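# Seat three sleeves on separate pins, band down

## Task

Three sleeves will be delivered. Place each on a different pin with its coloured band at the bottom, slide it fully down until it reaches the table, and release it. No sleeve may drop onto a pin's rim, and none may be released while it only sits on a pin's tip; if either happens, lift that sleeve well away from the pins and try again, because one that slides down from such a state may not count. The robot must not be holding any sleeve at the end. Finish with the whole arm, hand included, hanging in free air and touching nothing during the final second before the settled scene is judged.

## Robot and tools

Robot: one arm with a two-finger gripper. The fingers extend along the gripper's own +x axis and close along its y axis. The reported hand point lies between the finger pads, about 3 to 4 cm back from the tips. Joints, base outward: waist, shoulder, elbow, wrist pitch, wrist yaw, wrist roll, plus the finger gap in metres.

Frames: the scene frame has its origin on the table surface right under the arm's base, +z up, and +y to the left when facing along +x. The state line reports end_effector_position (m), end_effector_quat_wxyz and velocities (m/s, rad/s) in this frame. The base may be tilted, and the printed position can be off, more so at long reach. Motion commands, however, are given in the gripper's own axes.

A row is 7 numbers, each in [-1, 1]: dx, dy, dz, rx, ry, rz, opening. The first six are an offset, not a pose: they describe where the gripper should go relative to its pose in the most recent result that reported it (or, before any such result in the scene and for a second call within one reply, relative to where it is when the action starts), expressed along the gripper's axes. Scale: 1.0 equals 0.6 m of travel or 180 degrees of turn; rx, ry, rz form a single rotation vector. Every row in a list is counted from that same base, not from the row before. An all-zero offset pulls the gripper back to that base; it is not a pause. Opening is absolute: +1 is fully open (0.088 m), the empty fingers touch near -0.80, and values down to -1 add nothing. Closing fully from open takes about 0.5 s.

execute_actions takes "actions", a list holding zero or one item, and optional "pictures" (boolean). An empty list just reports the state. An item {"rows": [...], "steps": n} plays up to 15 rows, one per 1/30 s step (n at most 15, default 15); if rows run out, the last one repeats. An item with only "steps" (up to 300) waits until that many steps have elapsed since the previous result, composing time included. A refused call moves nothing.

move takes "target" (one row as above, an offset from the same base) and optional "speed" in m/s, 0.002 to 0.5, default 0.25; rotation is capped at twice that in rad/s. It drives a straight path lasting 0.5 to 10 s (longer paths stop short), turning the short way. It ignores obstacles, the gripper can lag, drift off the line or exceed the speed, especially with the arm nearly straight. The opening is applied as the move starts. The result adds a "move:" line: done (settled near target), or off_target, moving, held, fault, plus the distance left and any limits: paced means the sent pose was clipped; held means a safety check blocked steps, after which the arm may jump faster than asked.



Each step, the commanded pose is limited to 70 mm and 16 degrees from the measured pose, then solved by damped inverse kinematics, position before orientation. After an action the arm only continues to the last limited pose, so distant targets need further commands; check the reported pose and re-aim. Joint friction can leave the gripper short or tilted, and tiny moves may not happen; correct tilt afterwards. The simulation keeps running while a reply is being composed; fingers still in motion finish moving.

Result lines: Joint positions and Joint velocities (rad, rad/s, then gap in m); grip_measured, the finger opening on the command scale (readings may be off by about 1 mm throughout); HELD marks steps where the clearance check withheld the command; "pose unreachable" means that check altered or blocked it (a post under the base counts as arm); "Hand target" is the pose currently being driven toward; joint torques are whole drive output, noisy and offset, not pure contact load. To hold something, command an opening well below grip_measured; lower squeezes harder, up to about 34 N per pad, and a fast close can push harder until the fingers spring open.

Joint limits (rad): waist -3.054 to 3.054, shoulder 0.000 to 3.142, elbow 0.000 to 2.356, wrist pitch -1.571 to 1.571, wrist yaw -1.571 to 1.571, wrist roll -3.142 to 3.142. Load limits (N m): waist 18.2, shoulder 22.5, elbow 22.4, wrist pitch 5.92, wrist yaw 5.9, wrist roll 5.54, held weight included; hitting one causes a TORQUE FAULT that freezes the arm 10 s and drops the rest of the call. Holding loads heats motors: MOTOR HOT from 50 °C, an OVER-TEMPERATURE FAULT hold at 95 °C, and the arm may lose power and go limp if it does not cool within 30 to 60 s.

Cameras are listed with calibration (K, distortion, world-to-camera transform); fixed ones can be a couple of degrees and millimetres off. Occasionally an external nudge shoves a loose object.

Avoid: dropping or slamming sleeves, striking pins hard, pressing far past contact (faster and deeper means harder), knocking anything off the table, releasing a sleeve perched on a pin tip, and ending in contact with anything.

Each tool is called after ">>>" as name(argument=value, ...) on one line, values as JSON.

Reference images:

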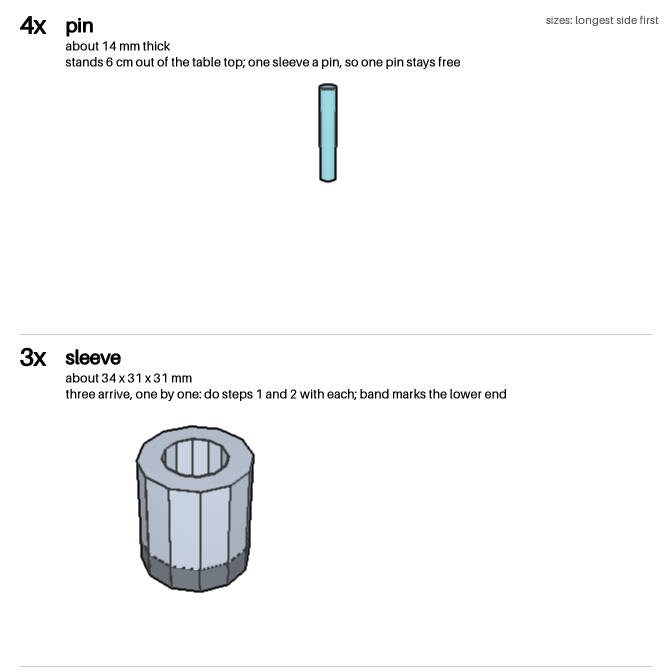

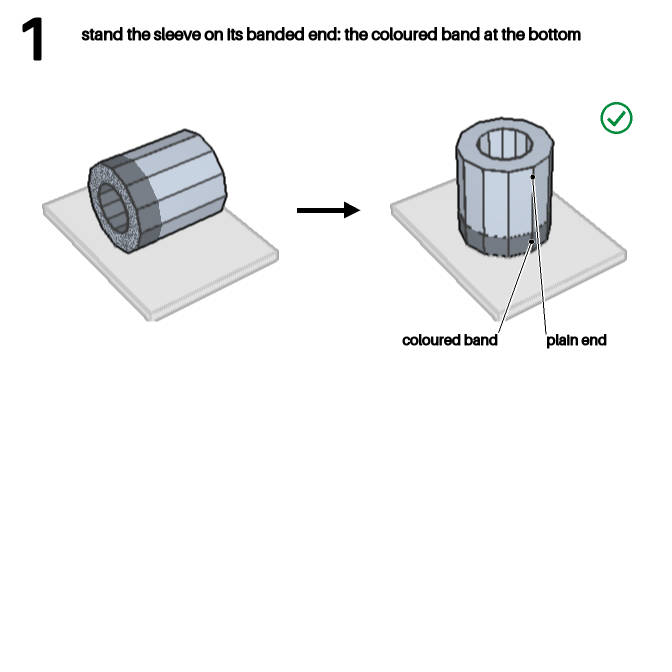

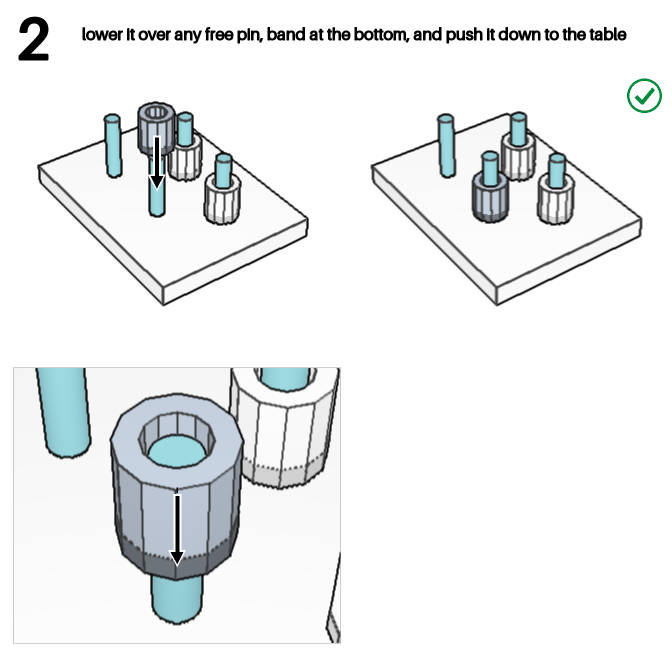

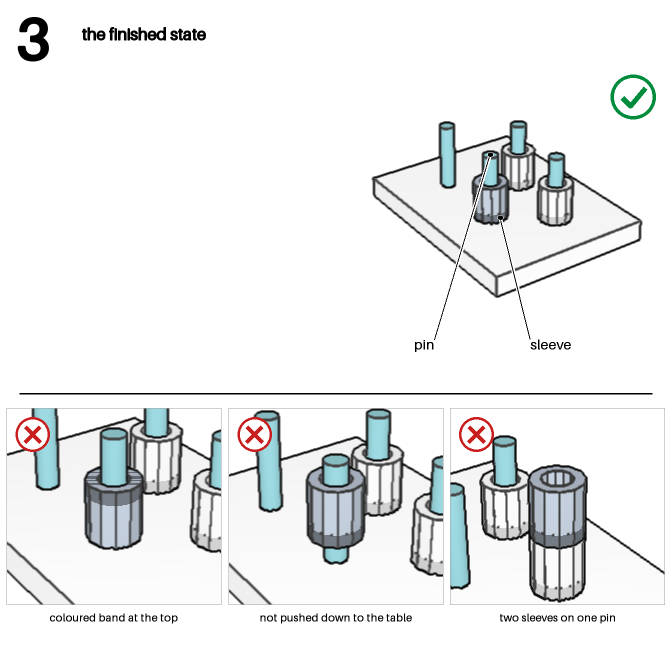

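## Session

I'll start by looking at the current state of the scene.

>>> execute_actions(actions=[])

Scene clock: 0.00 s of 4600.00 s.
end_effector_position=(+0.1979, +0.0560, +0.3496) grip_measured=+0.840 end_effector_quat_wxyz=(+0.306, +0.788, +0.321, -0.428) end_effector_velocity=(+0.000, +0.001, +0.001) end_effector_angular_velocity=(+0.004, -0.014, +0.008)
Joint positions: [-0.093  0.884  1.239 -1.361 -0.253  2.309  0.08 ]
Joint velocities: [-0.002 -0.007 -0.002  0.007 -0.007 -0.007  0.   ]
Joint torques (N m, as the arm reports them, + toward a larger angle): no reading
Heat: hottest shoulder 24 °C (+0.0 °C/min).
Hand target: +0.198, +0.056, +0.350; +0.306, +0.788, +0.321, -0.428

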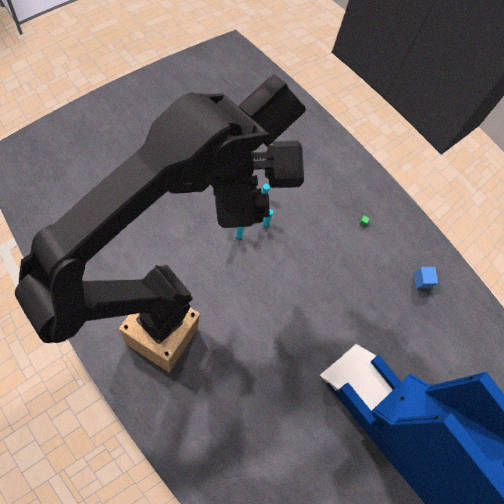

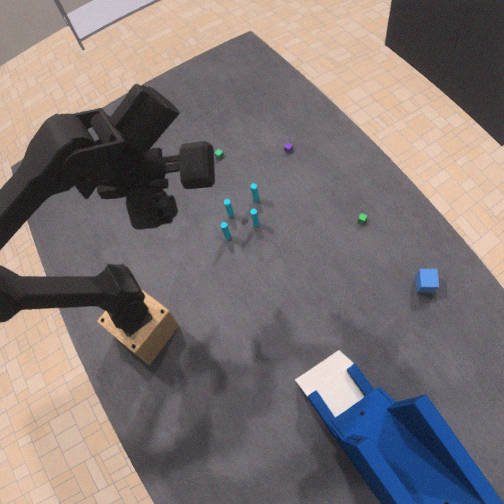

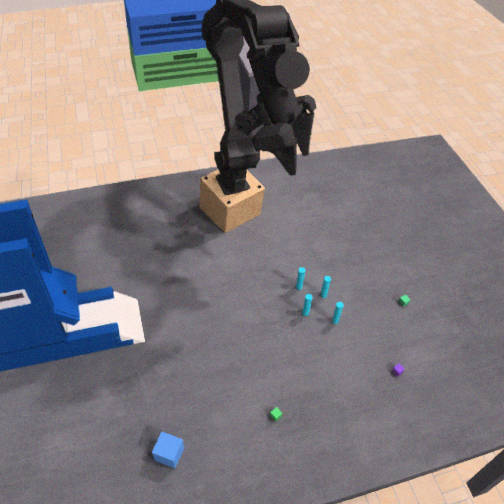

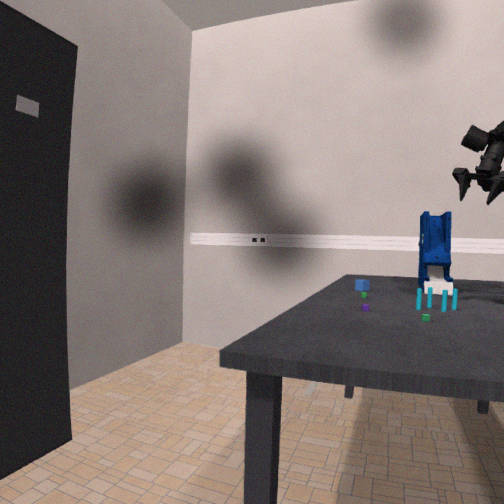

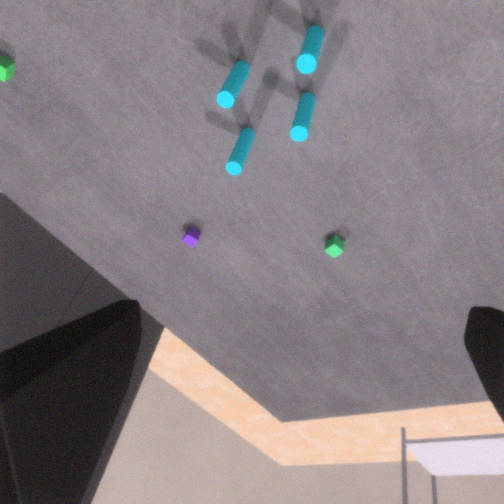

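>>> zoom_image(camera="cam_high", region=[0, 180, 200, 380])

>>> zoom_image(camera="cam_head_right", region=[190, 160, 290, 260])

>>> zoom_image(camera="cam_high", region=[270, 250, 370, 350])

Region (0, 180, 200, 380) of cam_high's 504x504 image, scaled by 2.520, with more detail than that image has.

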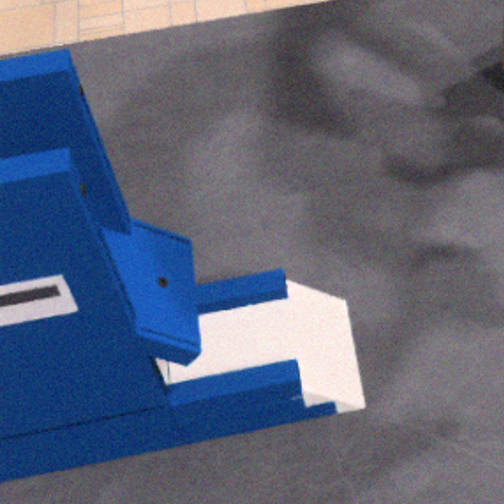

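Region (190, 160, 290, 260) of cam_head_right's 504x504 image, scaled by 5.040, with more detail than that image has.

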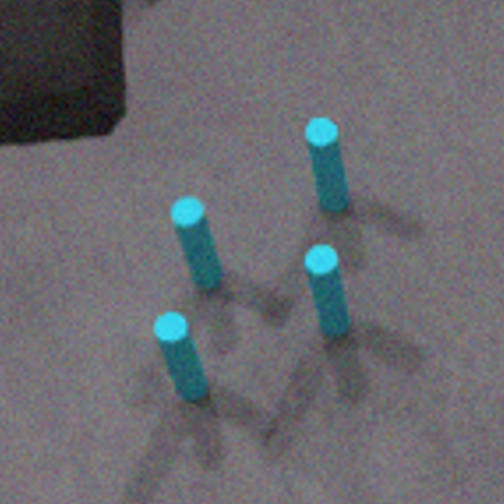

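Region (270, 250, 370, 350) of cam_high's 504x504 image, scaled by 5.040, with more detail than that image has.

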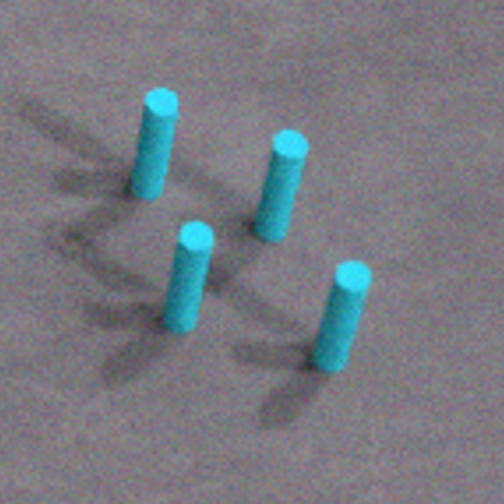

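>>> execute_actions(actions=[])

Scene clock: 51.73 s of 4600.00 s.
end_effector_position=(+0.1979, +0.0560, +0.3496) grip_measured=+0.840 end_effector_quat_wxyz=(+0.306, +0.788, +0.321, -0.428) end_effector_velocity=(+0.002, +0.001, -0.000) end_effector_angular_velocity=(+0.010, -0.000, -0.005)
Joint positions: [-0.093  0.884  1.239 -1.361 -0.253  2.309  0.08 ]
Joint velocities: [-0.002  0.002 -0.002  0.007 -0.007  0.007 -0.   ]
Joint torques (N m, as the arm reports them, + toward a larger angle): [-0.03 -2.1   6.53  0.8  -0.1  -0.06]
Heat: hottest elbow 25 °C (+1.2 °C/min).
Hand target: +0.198, +0.056, +0.350; +0.306, +0.788, +0.321, -0.428
Steps of this call (steps 1 to 1552: nothing new was sent). Readings (end_effector_position):
1: (+0.1979, +0.0560, +0.3496)
2: (+0.1979, +0.0560, +0.3496)
4: (+0.1979, +0.0560, +0.3496)
8: (+0.1979, +0.0560, +0.3496)
1552: the state above

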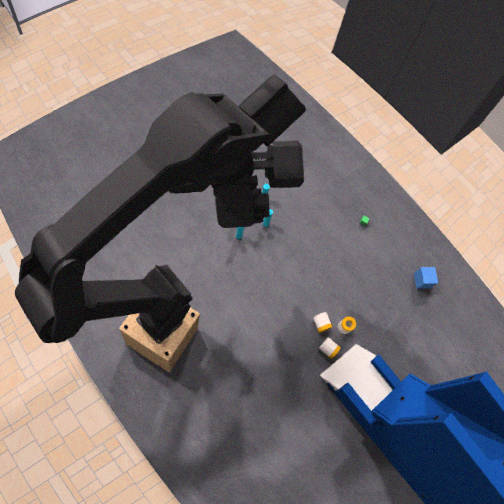

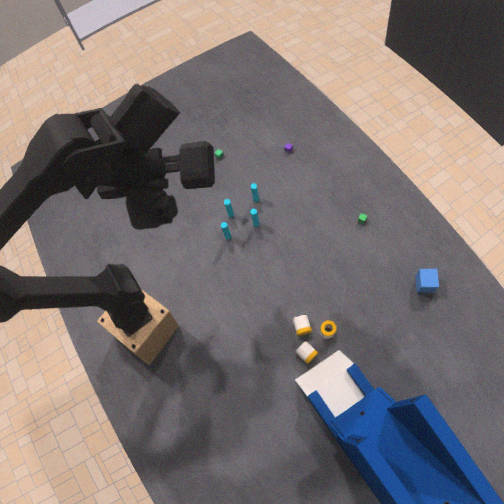

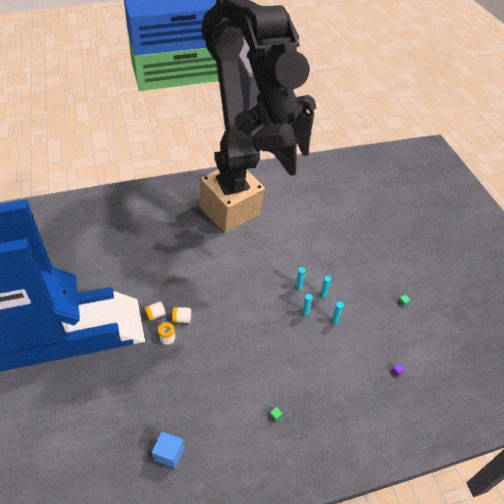

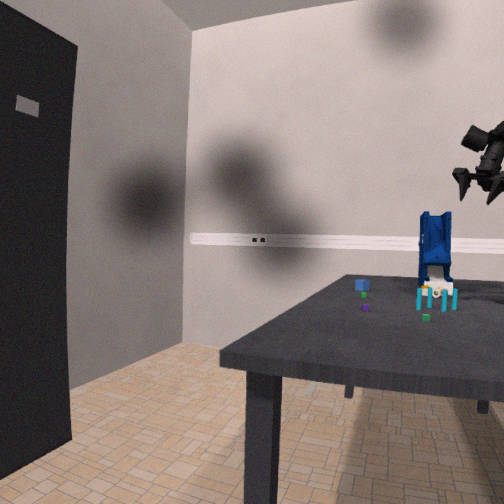

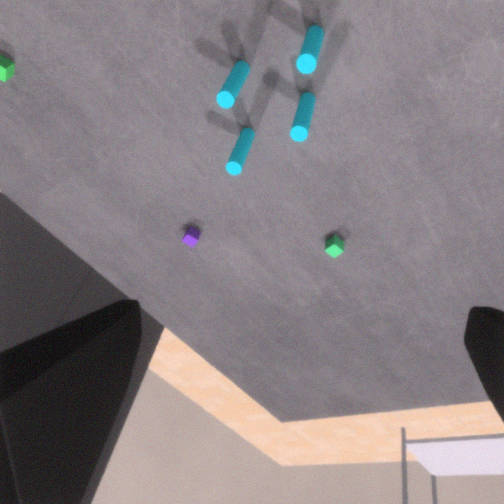

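All three sleeves have arrived. Let me zoom in on them.

>>> zoom_image(camera="cam_head_right", region=[270, 300, 370, 400])

>>> zoom_image(camera="cam_head_left", region=[290, 295, 390, 395])

>>> zoom_image(camera="cam_high", region=[110, 275, 210, 375])

Region (270, 300, 370, 400) of cam_head_right's 504x504 image, scaled by 5.040, with more detail than that image has.

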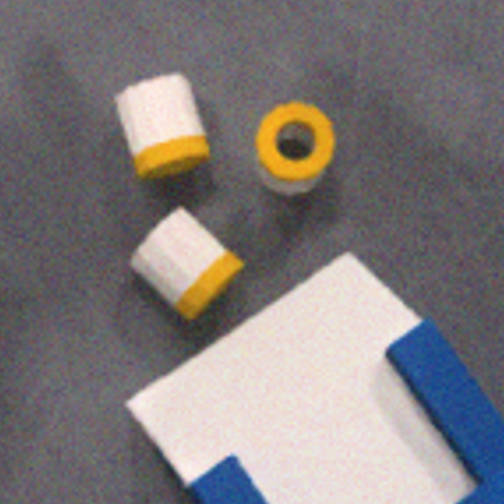

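Region (290, 295, 390, 395) of cam_head_left's 504x504 image, scaled by 5.040, with more detail than that image has.

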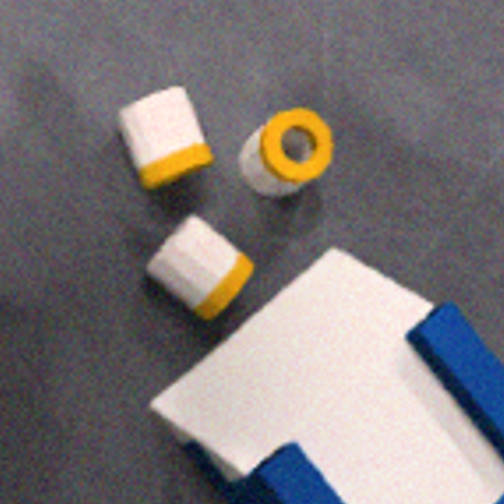

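Region (110, 275, 210, 375) of cam_high's 504x504 image, scaled by 5.040, with more detail than that image has.

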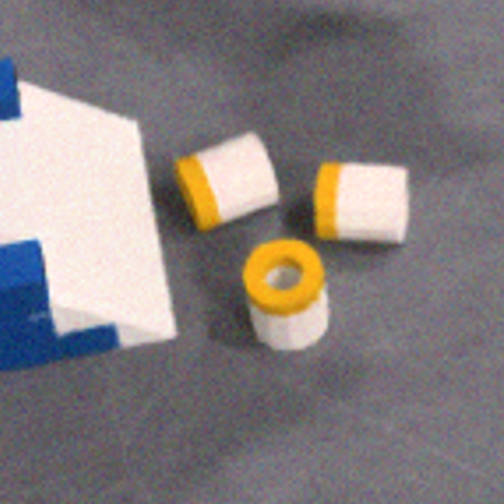

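>>> zoom_image(camera="cam_low", region=[404, 110, 504, 210])

>>> zoom_image(camera="cam_high", region=[190, 0, 370, 180])

>>> zoom_image(camera="cam_head_right", region=[60, 70, 240, 250])

Region (404, 110, 504, 210) of cam_low's 504x504 image, scaled by 5.040, with more detail than that image has.

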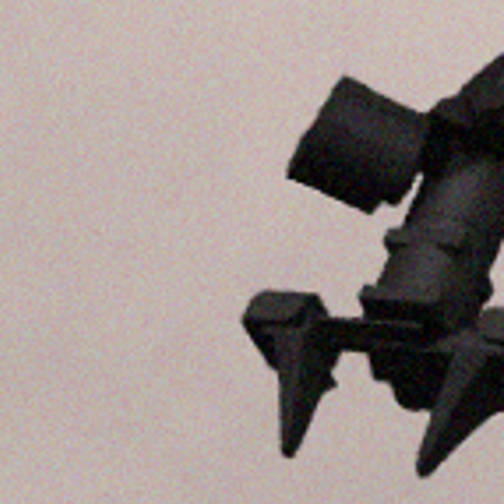

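Region (190, 0, 370, 180) of cam_high's 504x504 image, scaled by 2.800, with more detail than that image has.

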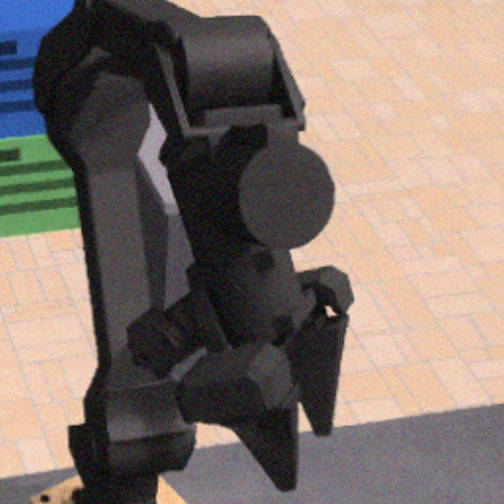

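Region (60, 70, 240, 250) of cam_head_right's 504x504 image, scaled by 2.800, with more detail than that image has.

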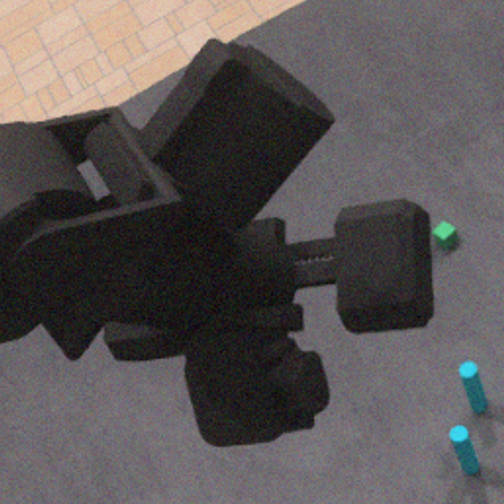

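>>> move(target=[0.146, 0.152, 0.159, -0.722, 0, 0, 0.25], speed=0.5)

Scene clock: 114.67 s of 4600.00 s.
end_effector_position=(+0.2615, -0.0486, +0.2528) grip_measured=+0.250 end_effector_quat_wxyz=(+0.844, +0.052, +0.523, +0.106) end_effector_velocity=(-0.002, -0.000, -0.001) end_effector_angular_velocity=(+0.008, +0.005, +0.000)
Joint positions: [-0.65   1.176  0.99  -1.019 -0.501 -0.497  0.051]
Joint velocities: [-0.007  0.002 -0.002 -0.007 -0.007 -0.007  0.   ]
Joint torques (N m, as the arm reports them, + toward a larger angle): [-0.56 -3.8   6.08  0.72 -0.35 -0.14]
Heat: hottest elbow 26 °C (+1.0 °C/min).
Hand target: +0.261, -0.049, +0.249; +0.842, +0.054, +0.526, +0.109
Off the commanded pose: 0.004 m, 1 deg.
move: done
camera_calibration (this result's frames):
cam_wrist: T_world_to_cam=[[0.151397, -0.966327, -0.208066, -0.0204544], [-0.983977, -0.127279, -0.124858, 0.307792], [0.0941711, 0.223635, -0.970113, 0.30324], [0, 0, 0, 1]] pos_world=[0.2774, -0.0484053, 0.328351]

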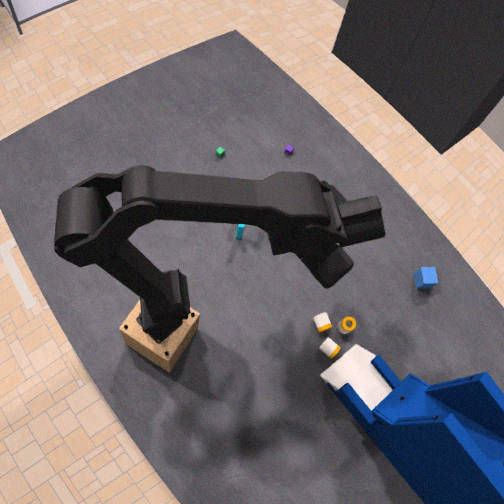

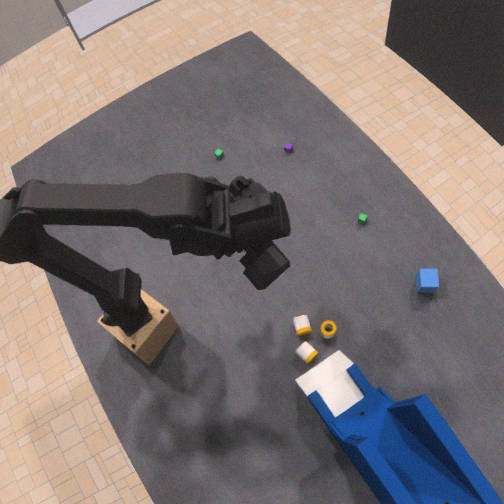

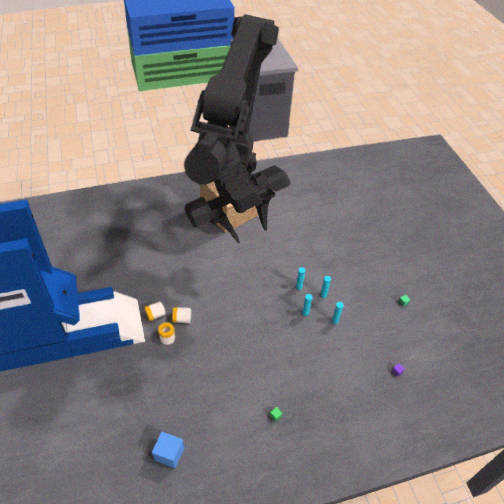

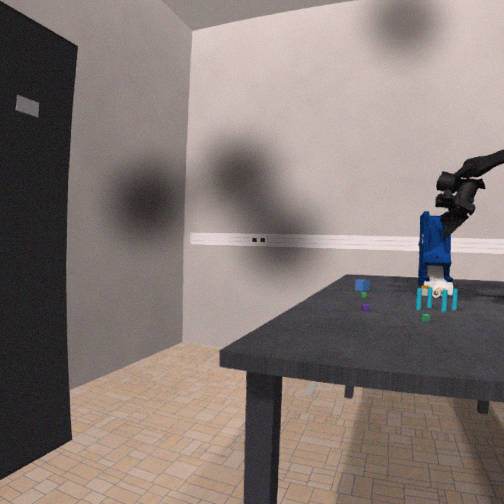

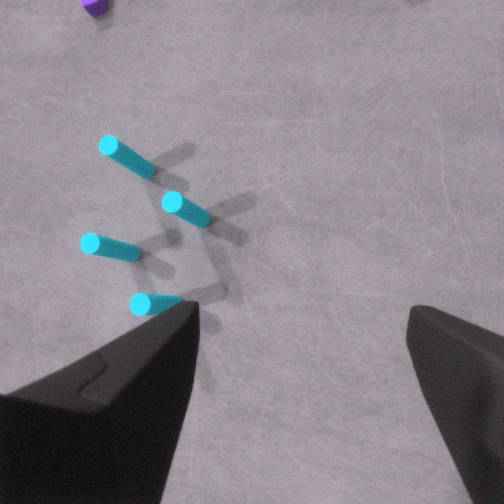

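>>> move(target=[0.2561, -0.1803, -0.0515, -0.36, 0.3815, -0.112, 0.25], speed=0.4)

Scene clock: 160.77 s of 4600.00 s.
end_effector_position=(+0.3138, -0.1175, +0.0863) grip_measured=+0.250 end_effector_quat_wxyz=(+0.333, -0.526, +0.750, +0.225) end_effector_velocity=(-0.004, +0.003, -0.006) end_effector_angular_velocity=(+0.025, +0.025, +0.002)
Joint positions: [-0.217  2.043  1.197 -0.863  0.669 -1.212  0.051]
Joint velocities: [ 0.002  0.012 -0.002 -0.007 -0.022 -0.007 -0.   ]
Joint torques (N m, as the arm reports them, + toward a larger angle): [-0.36 -7.8   5.27 -0.04  0.46 -0.21]
Heat: hottest elbow 27 °C (+1.0 °C/min).
Hand target: +0.316, -0.118, +0.085; +0.329, -0.529, +0.749, +0.226
Off the commanded pose: 0.003 m, 1 deg.
move: done
camera_calibration (this result's frames):
cam_wrist: T_world_to_cam=[[0.938779, -0.344148, -0.0159833, -0.320132], [-0.144196, -0.43463, 0.888991, -0.0574742], [-0.312891, -0.832261, -0.457646, 0.111664], [0, 0, 0, 1]] pos_world=[0.327184, -0.0422193, 0.0970798]

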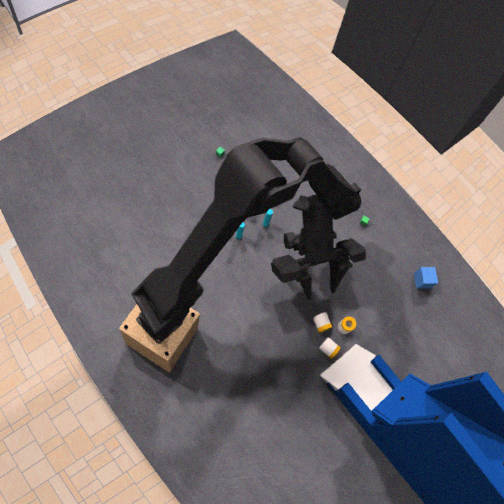

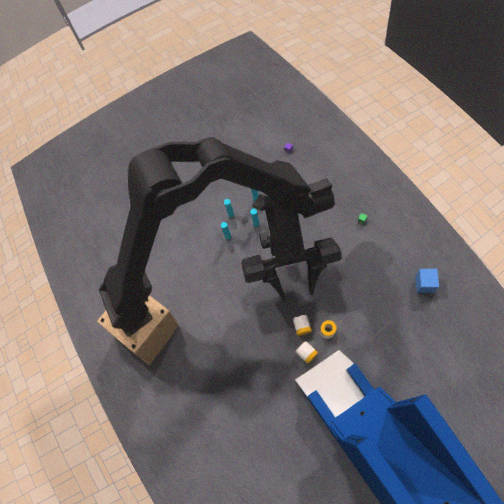

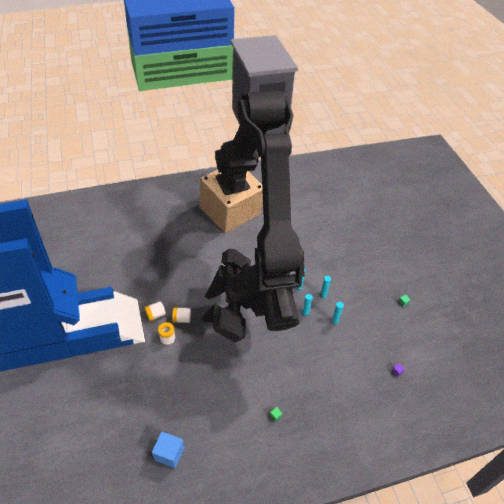

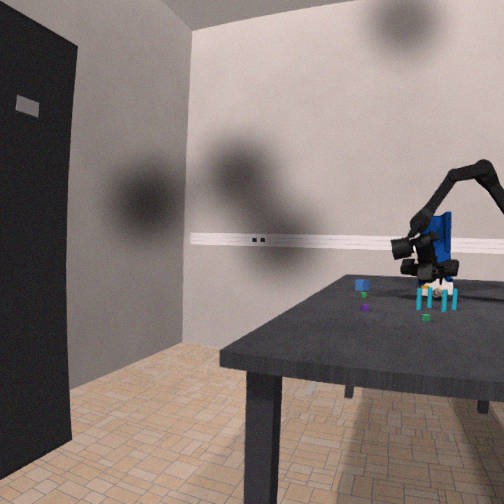

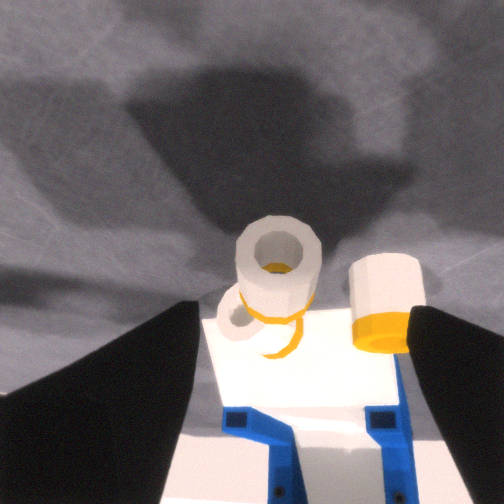

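>>> zoom_image(camera="cam_wrist", region=[180, 190, 440, 380])

Region (180, 190, 440, 380) of cam_wrist's 504x504 image, scaled by 1.938, with more detail than that image has; it fills the top 368 rows of this view, and the rest is white.

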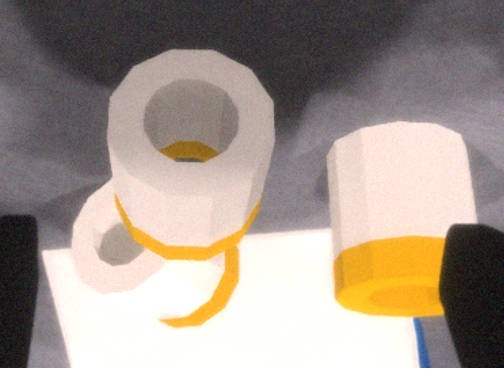

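>>> move(target=[0.078, 0.0058, -0.021, 0, 0, 0, 0.25], speed=0.15)

Scene clock: 215.60 s of 4600.00 s.
end_effector_position=(+0.3004, -0.1537, +0.0638) grip_measured=+0.250 end_effector_quat_wxyz=(+0.338, -0.527, +0.748, +0.221) end_effector_velocity=(-0.002, -0.001, -0.004) end_effector_angular_velocity=(+0.020, -0.012, -0.009)
Joint positions: [-0.327  2.055  1.096 -0.649  0.677 -1.35   0.051]
Joint velocities: [-0.012 -0.002 -0.012  0.022 -0.022 -0.007 -0.   ]
Joint torques (N m, as the arm reports them, + toward a larger angle): [-0.92 -7.68  3.54  0.06  0.45 -0.2 ]
Heat: hottest shoulder 30 °C (+3.0 °C/min).
Hand target: +0.297, -0.155, +0.060; +0.332, -0.526, +0.750, +0.225
Off the commanded pose: 0.005 m, 1 deg.
move: done
camera_calibration (this result's frames):
cam_wrist: T_world_to_cam=[[0.938341, -0.345706, -0.00197059, -0.32132], [-0.158079, -0.434126, 0.886874, -0.0507061], [-0.307453, -0.831879, -0.462007, 0.0657041], [0, 0, 0, 1]] pos_world=[0.313693, -0.0784372, 0.0746924]

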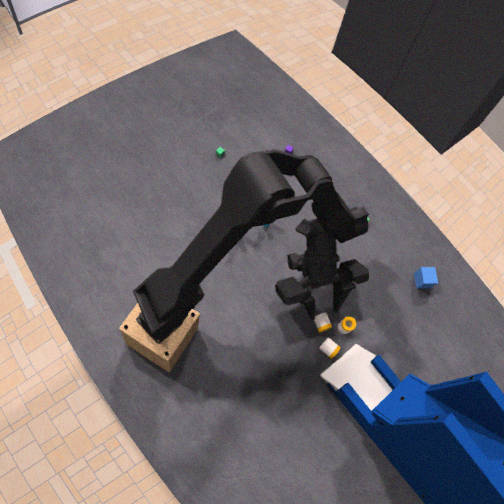

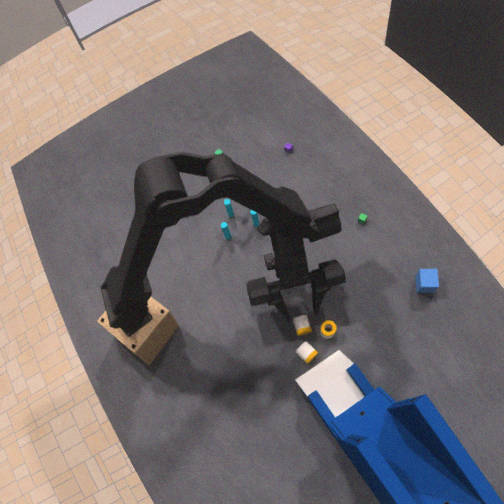

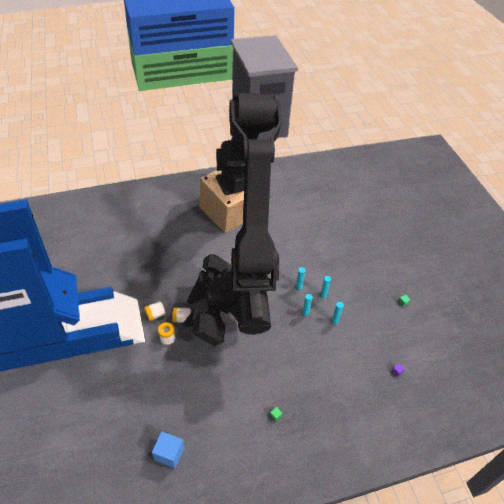

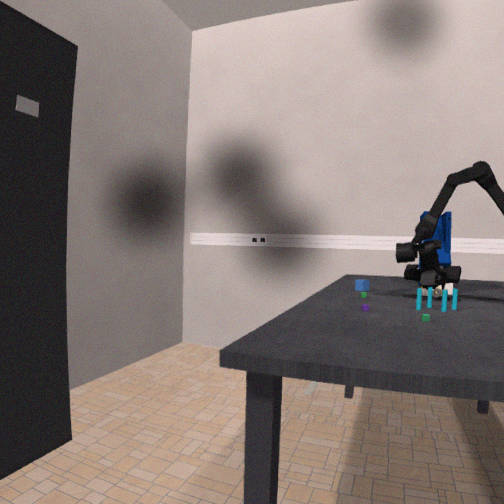

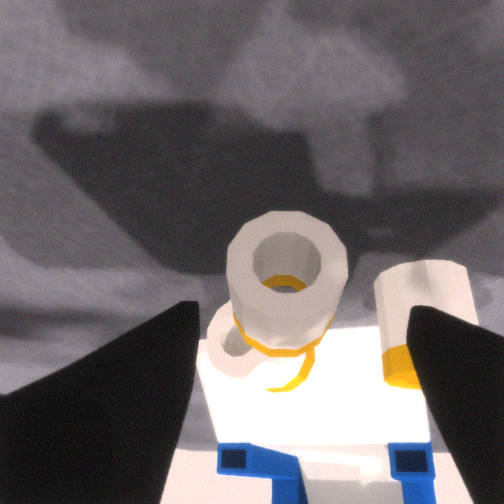

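>>> zoom_image(camera="cam_wrist", region=[190, 190, 390, 390])

Region (190, 190, 390, 390) of cam_wrist's 504x504 image, scaled by 2.520, with more detail than that image has.

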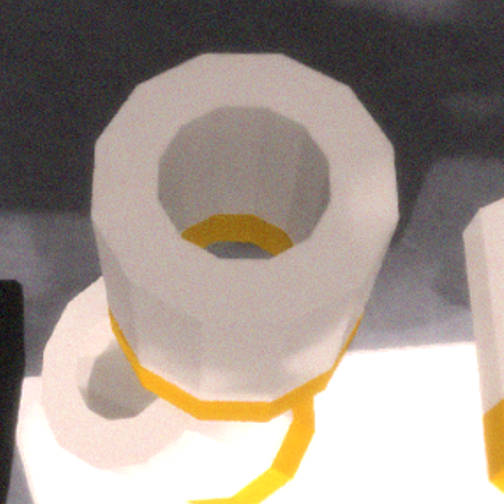

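>>> move(target=[0.0535, 0.01, 0.0, -0.0187, 0, -0.0067, 0.2], speed=0.08)

Scene clock: 256.67 s of 4600.00 s.
end_effector_position=(+0.2918, -0.1714, +0.0434) grip_measured=+0.200 end_effector_quat_wxyz=(+0.331, -0.546, +0.733, +0.234) end_effector_velocity=(-0.001, -0.001, -0.002) end_effector_angular_velocity=(+0.010, +0.010, +0.020)
Joint positions: [-0.381  2.078  1.013 -0.46   0.677 -1.492  0.049]
Joint velocities: [-0.007 -0.002 -0.012  0.022 -0.007 -0.037 -0.   ]
Joint torques (N m, as the arm reports them, + toward a larger angle): [-0.54 -7.51  3.01  0.21  0.42 -0.21]
Heat: hottest shoulder 31 °C (+2.0 °C/min).
Hand target: +0.288, -0.172, +0.040; +0.325, -0.545, +0.735, +0.239
Off the commanded pose: 0.005 m, 1 deg.
move: done
camera_calibration (this result's frames):
cam_wrist: T_world_to_cam=[[0.95611, -0.292794, -0.0111707, -0.315149], [-0.126444, -0.446693, 0.885707, -0.0529972], [-0.26432, -0.845421, -0.46411, 0.0241038], [0, 0, 0, 1]] pos_world=[0.300987, -0.0955692, 0.0546063]

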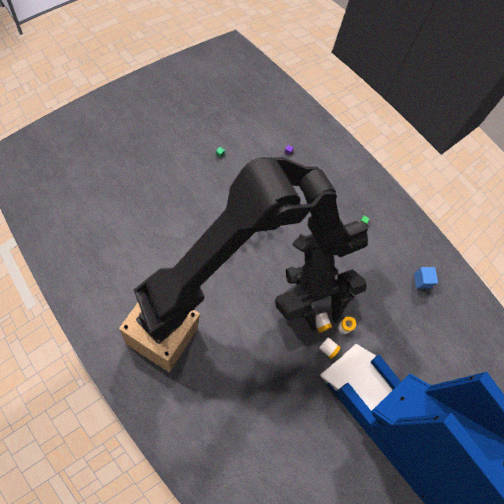

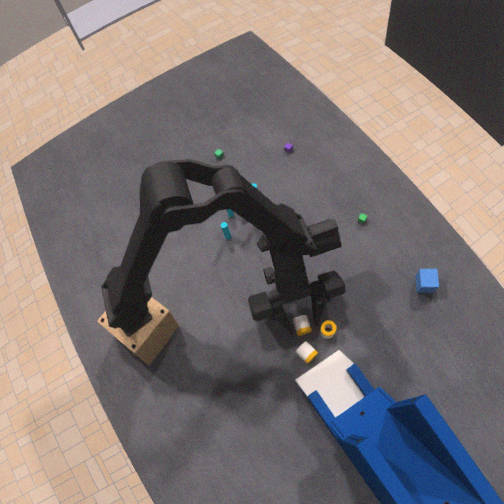

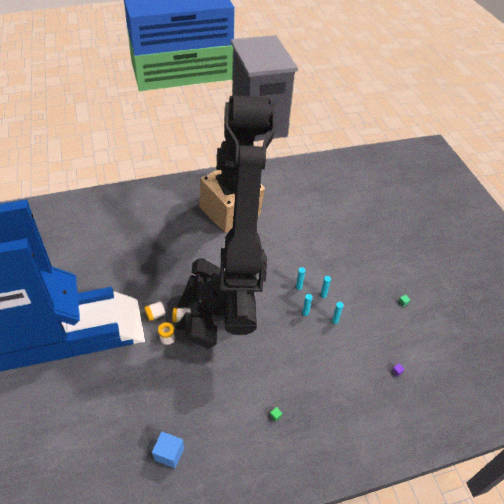

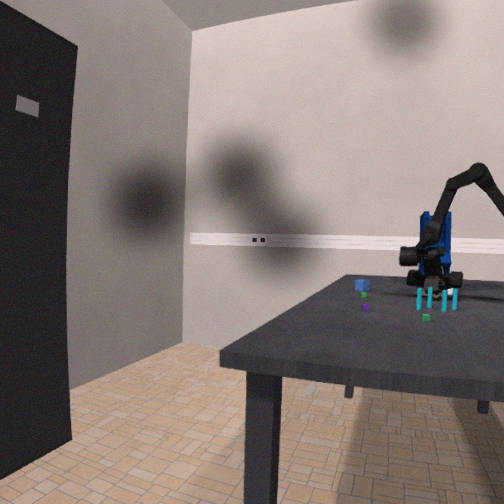

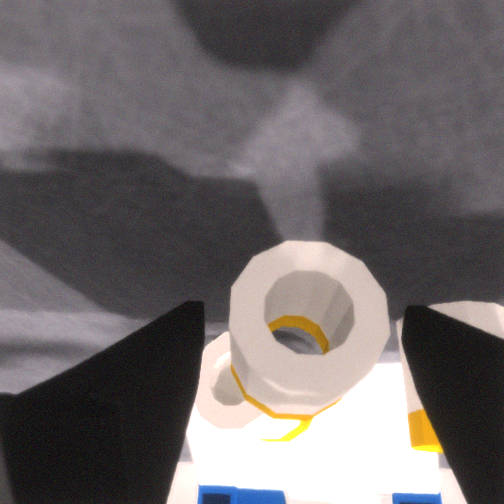

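>>> execute_actions(actions=[{"rows": [[0,0.003,0,0,0,0,0.12],[0,0.003,0,0,0,0,0.05],[0,0.003,0,0,0,0,-0.02],[0,0.003,0,0,0,0,-0.07],[0,0.003,0,0,0,0,-0.11],[0,0.003,0,0,0,0,-0.14],[0,0.003,0,0,0,0,-0.17],[0,0.003,0,0,0,0,-0.2],[0,0.003,0,0,0,0,-0.24],[0,0.003,0,0,0,0,-0.28],[0,0.003,0,0,0,0,-0.33],[0,0.003,0,0,0,0,-0.38],[0,0.003,0,0,0,0,-0.43],[0,0.003,0,0,0,0,-0.48],[0,0.003,0,0,0,0,-0.5]], "steps": 15}])

Scene clock: 268.83 s of 4600.00 s.
end_effector_position=(+0.2912, -0.1717, +0.0426) grip_measured=-0.186 end_effector_quat_wxyz=(+0.330, -0.546, +0.733, +0.235) end_effector_velocity=(-0.002, -0.001, +0.001) end_effector_angular_velocity=(+0.006, -0.004, -0.013)
Joint positions: [-0.382  2.08   1.011 -0.456  0.677 -1.495  0.03 ]
Joint velocities: [-0.007 -0.007 -0.002 -0.007 -0.007  0.007 -0.   ]
Joint torques (N m, as the arm reports them, + toward a larger angle): [-0.38 -9.21  3.07  0.07  0.34  0.06]
Heat: hottest shoulder 31 °C (+1.0 °C/min).
Hand target: +0.290, -0.171, +0.043; +0.331, -0.546, +0.733, +0.234
Off the commanded pose: 0.002 m, 0 deg.
Steps of this call (steps 1 to 350: nothing new was sent; steps 351 to 365: all 15 steps of this action). Readings (end_effector_position):
351: (+0.2912, -0.1717, +0.0426)
352: (+0.2912, -0.1717, +0.0426)
354: (+0.2912, -0.1717, +0.0426)
358: (+0.2912, -0.1717, +0.0426)
365: the state above
camera_calibration (this result's frames):
cam_wrist: T_world_to_cam=[[0.956414, -0.291717, -0.0131492, -0.314472], [-0.124235, -0.44724, 0.885744, -0.0532468], [-0.264267, -0.845504, -0.463988, 0.0233019], [0, 0, 0, 1]] pos_world=[0.300308, -0.0958489, 0.0538398]

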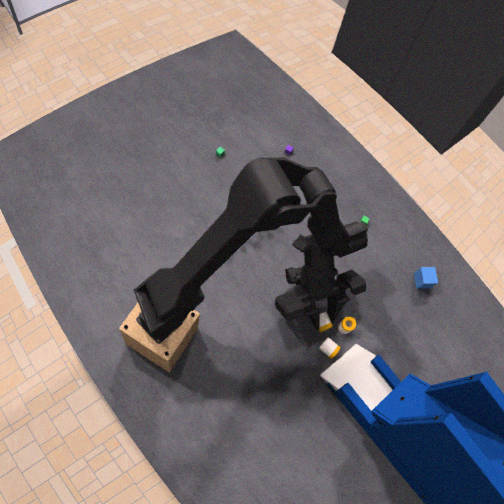

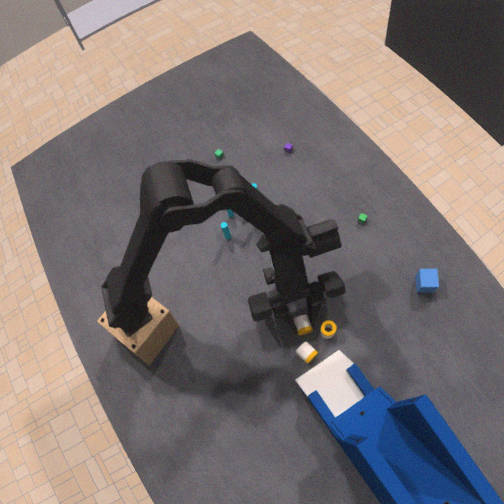

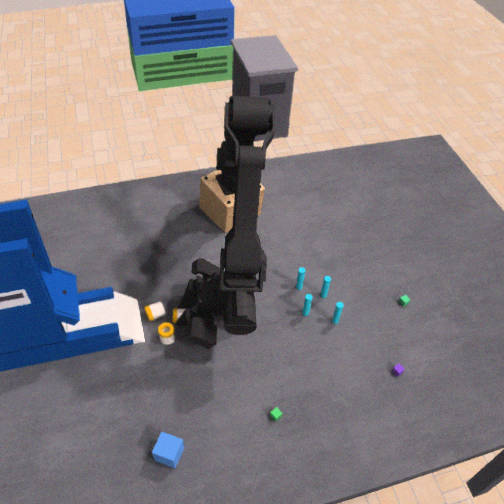

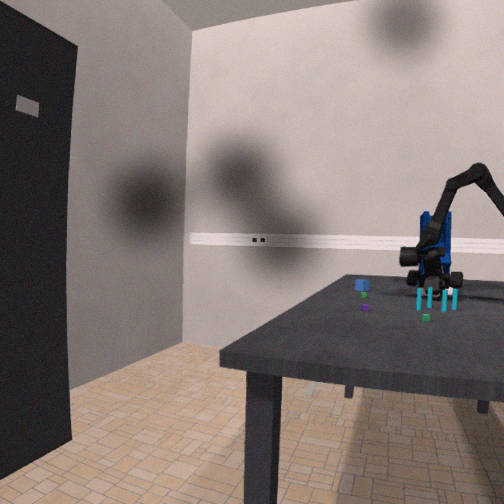

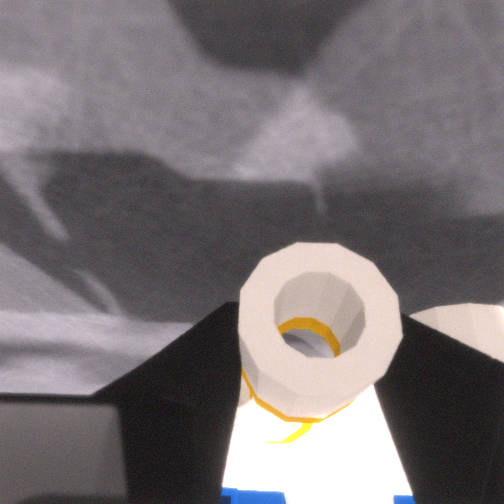

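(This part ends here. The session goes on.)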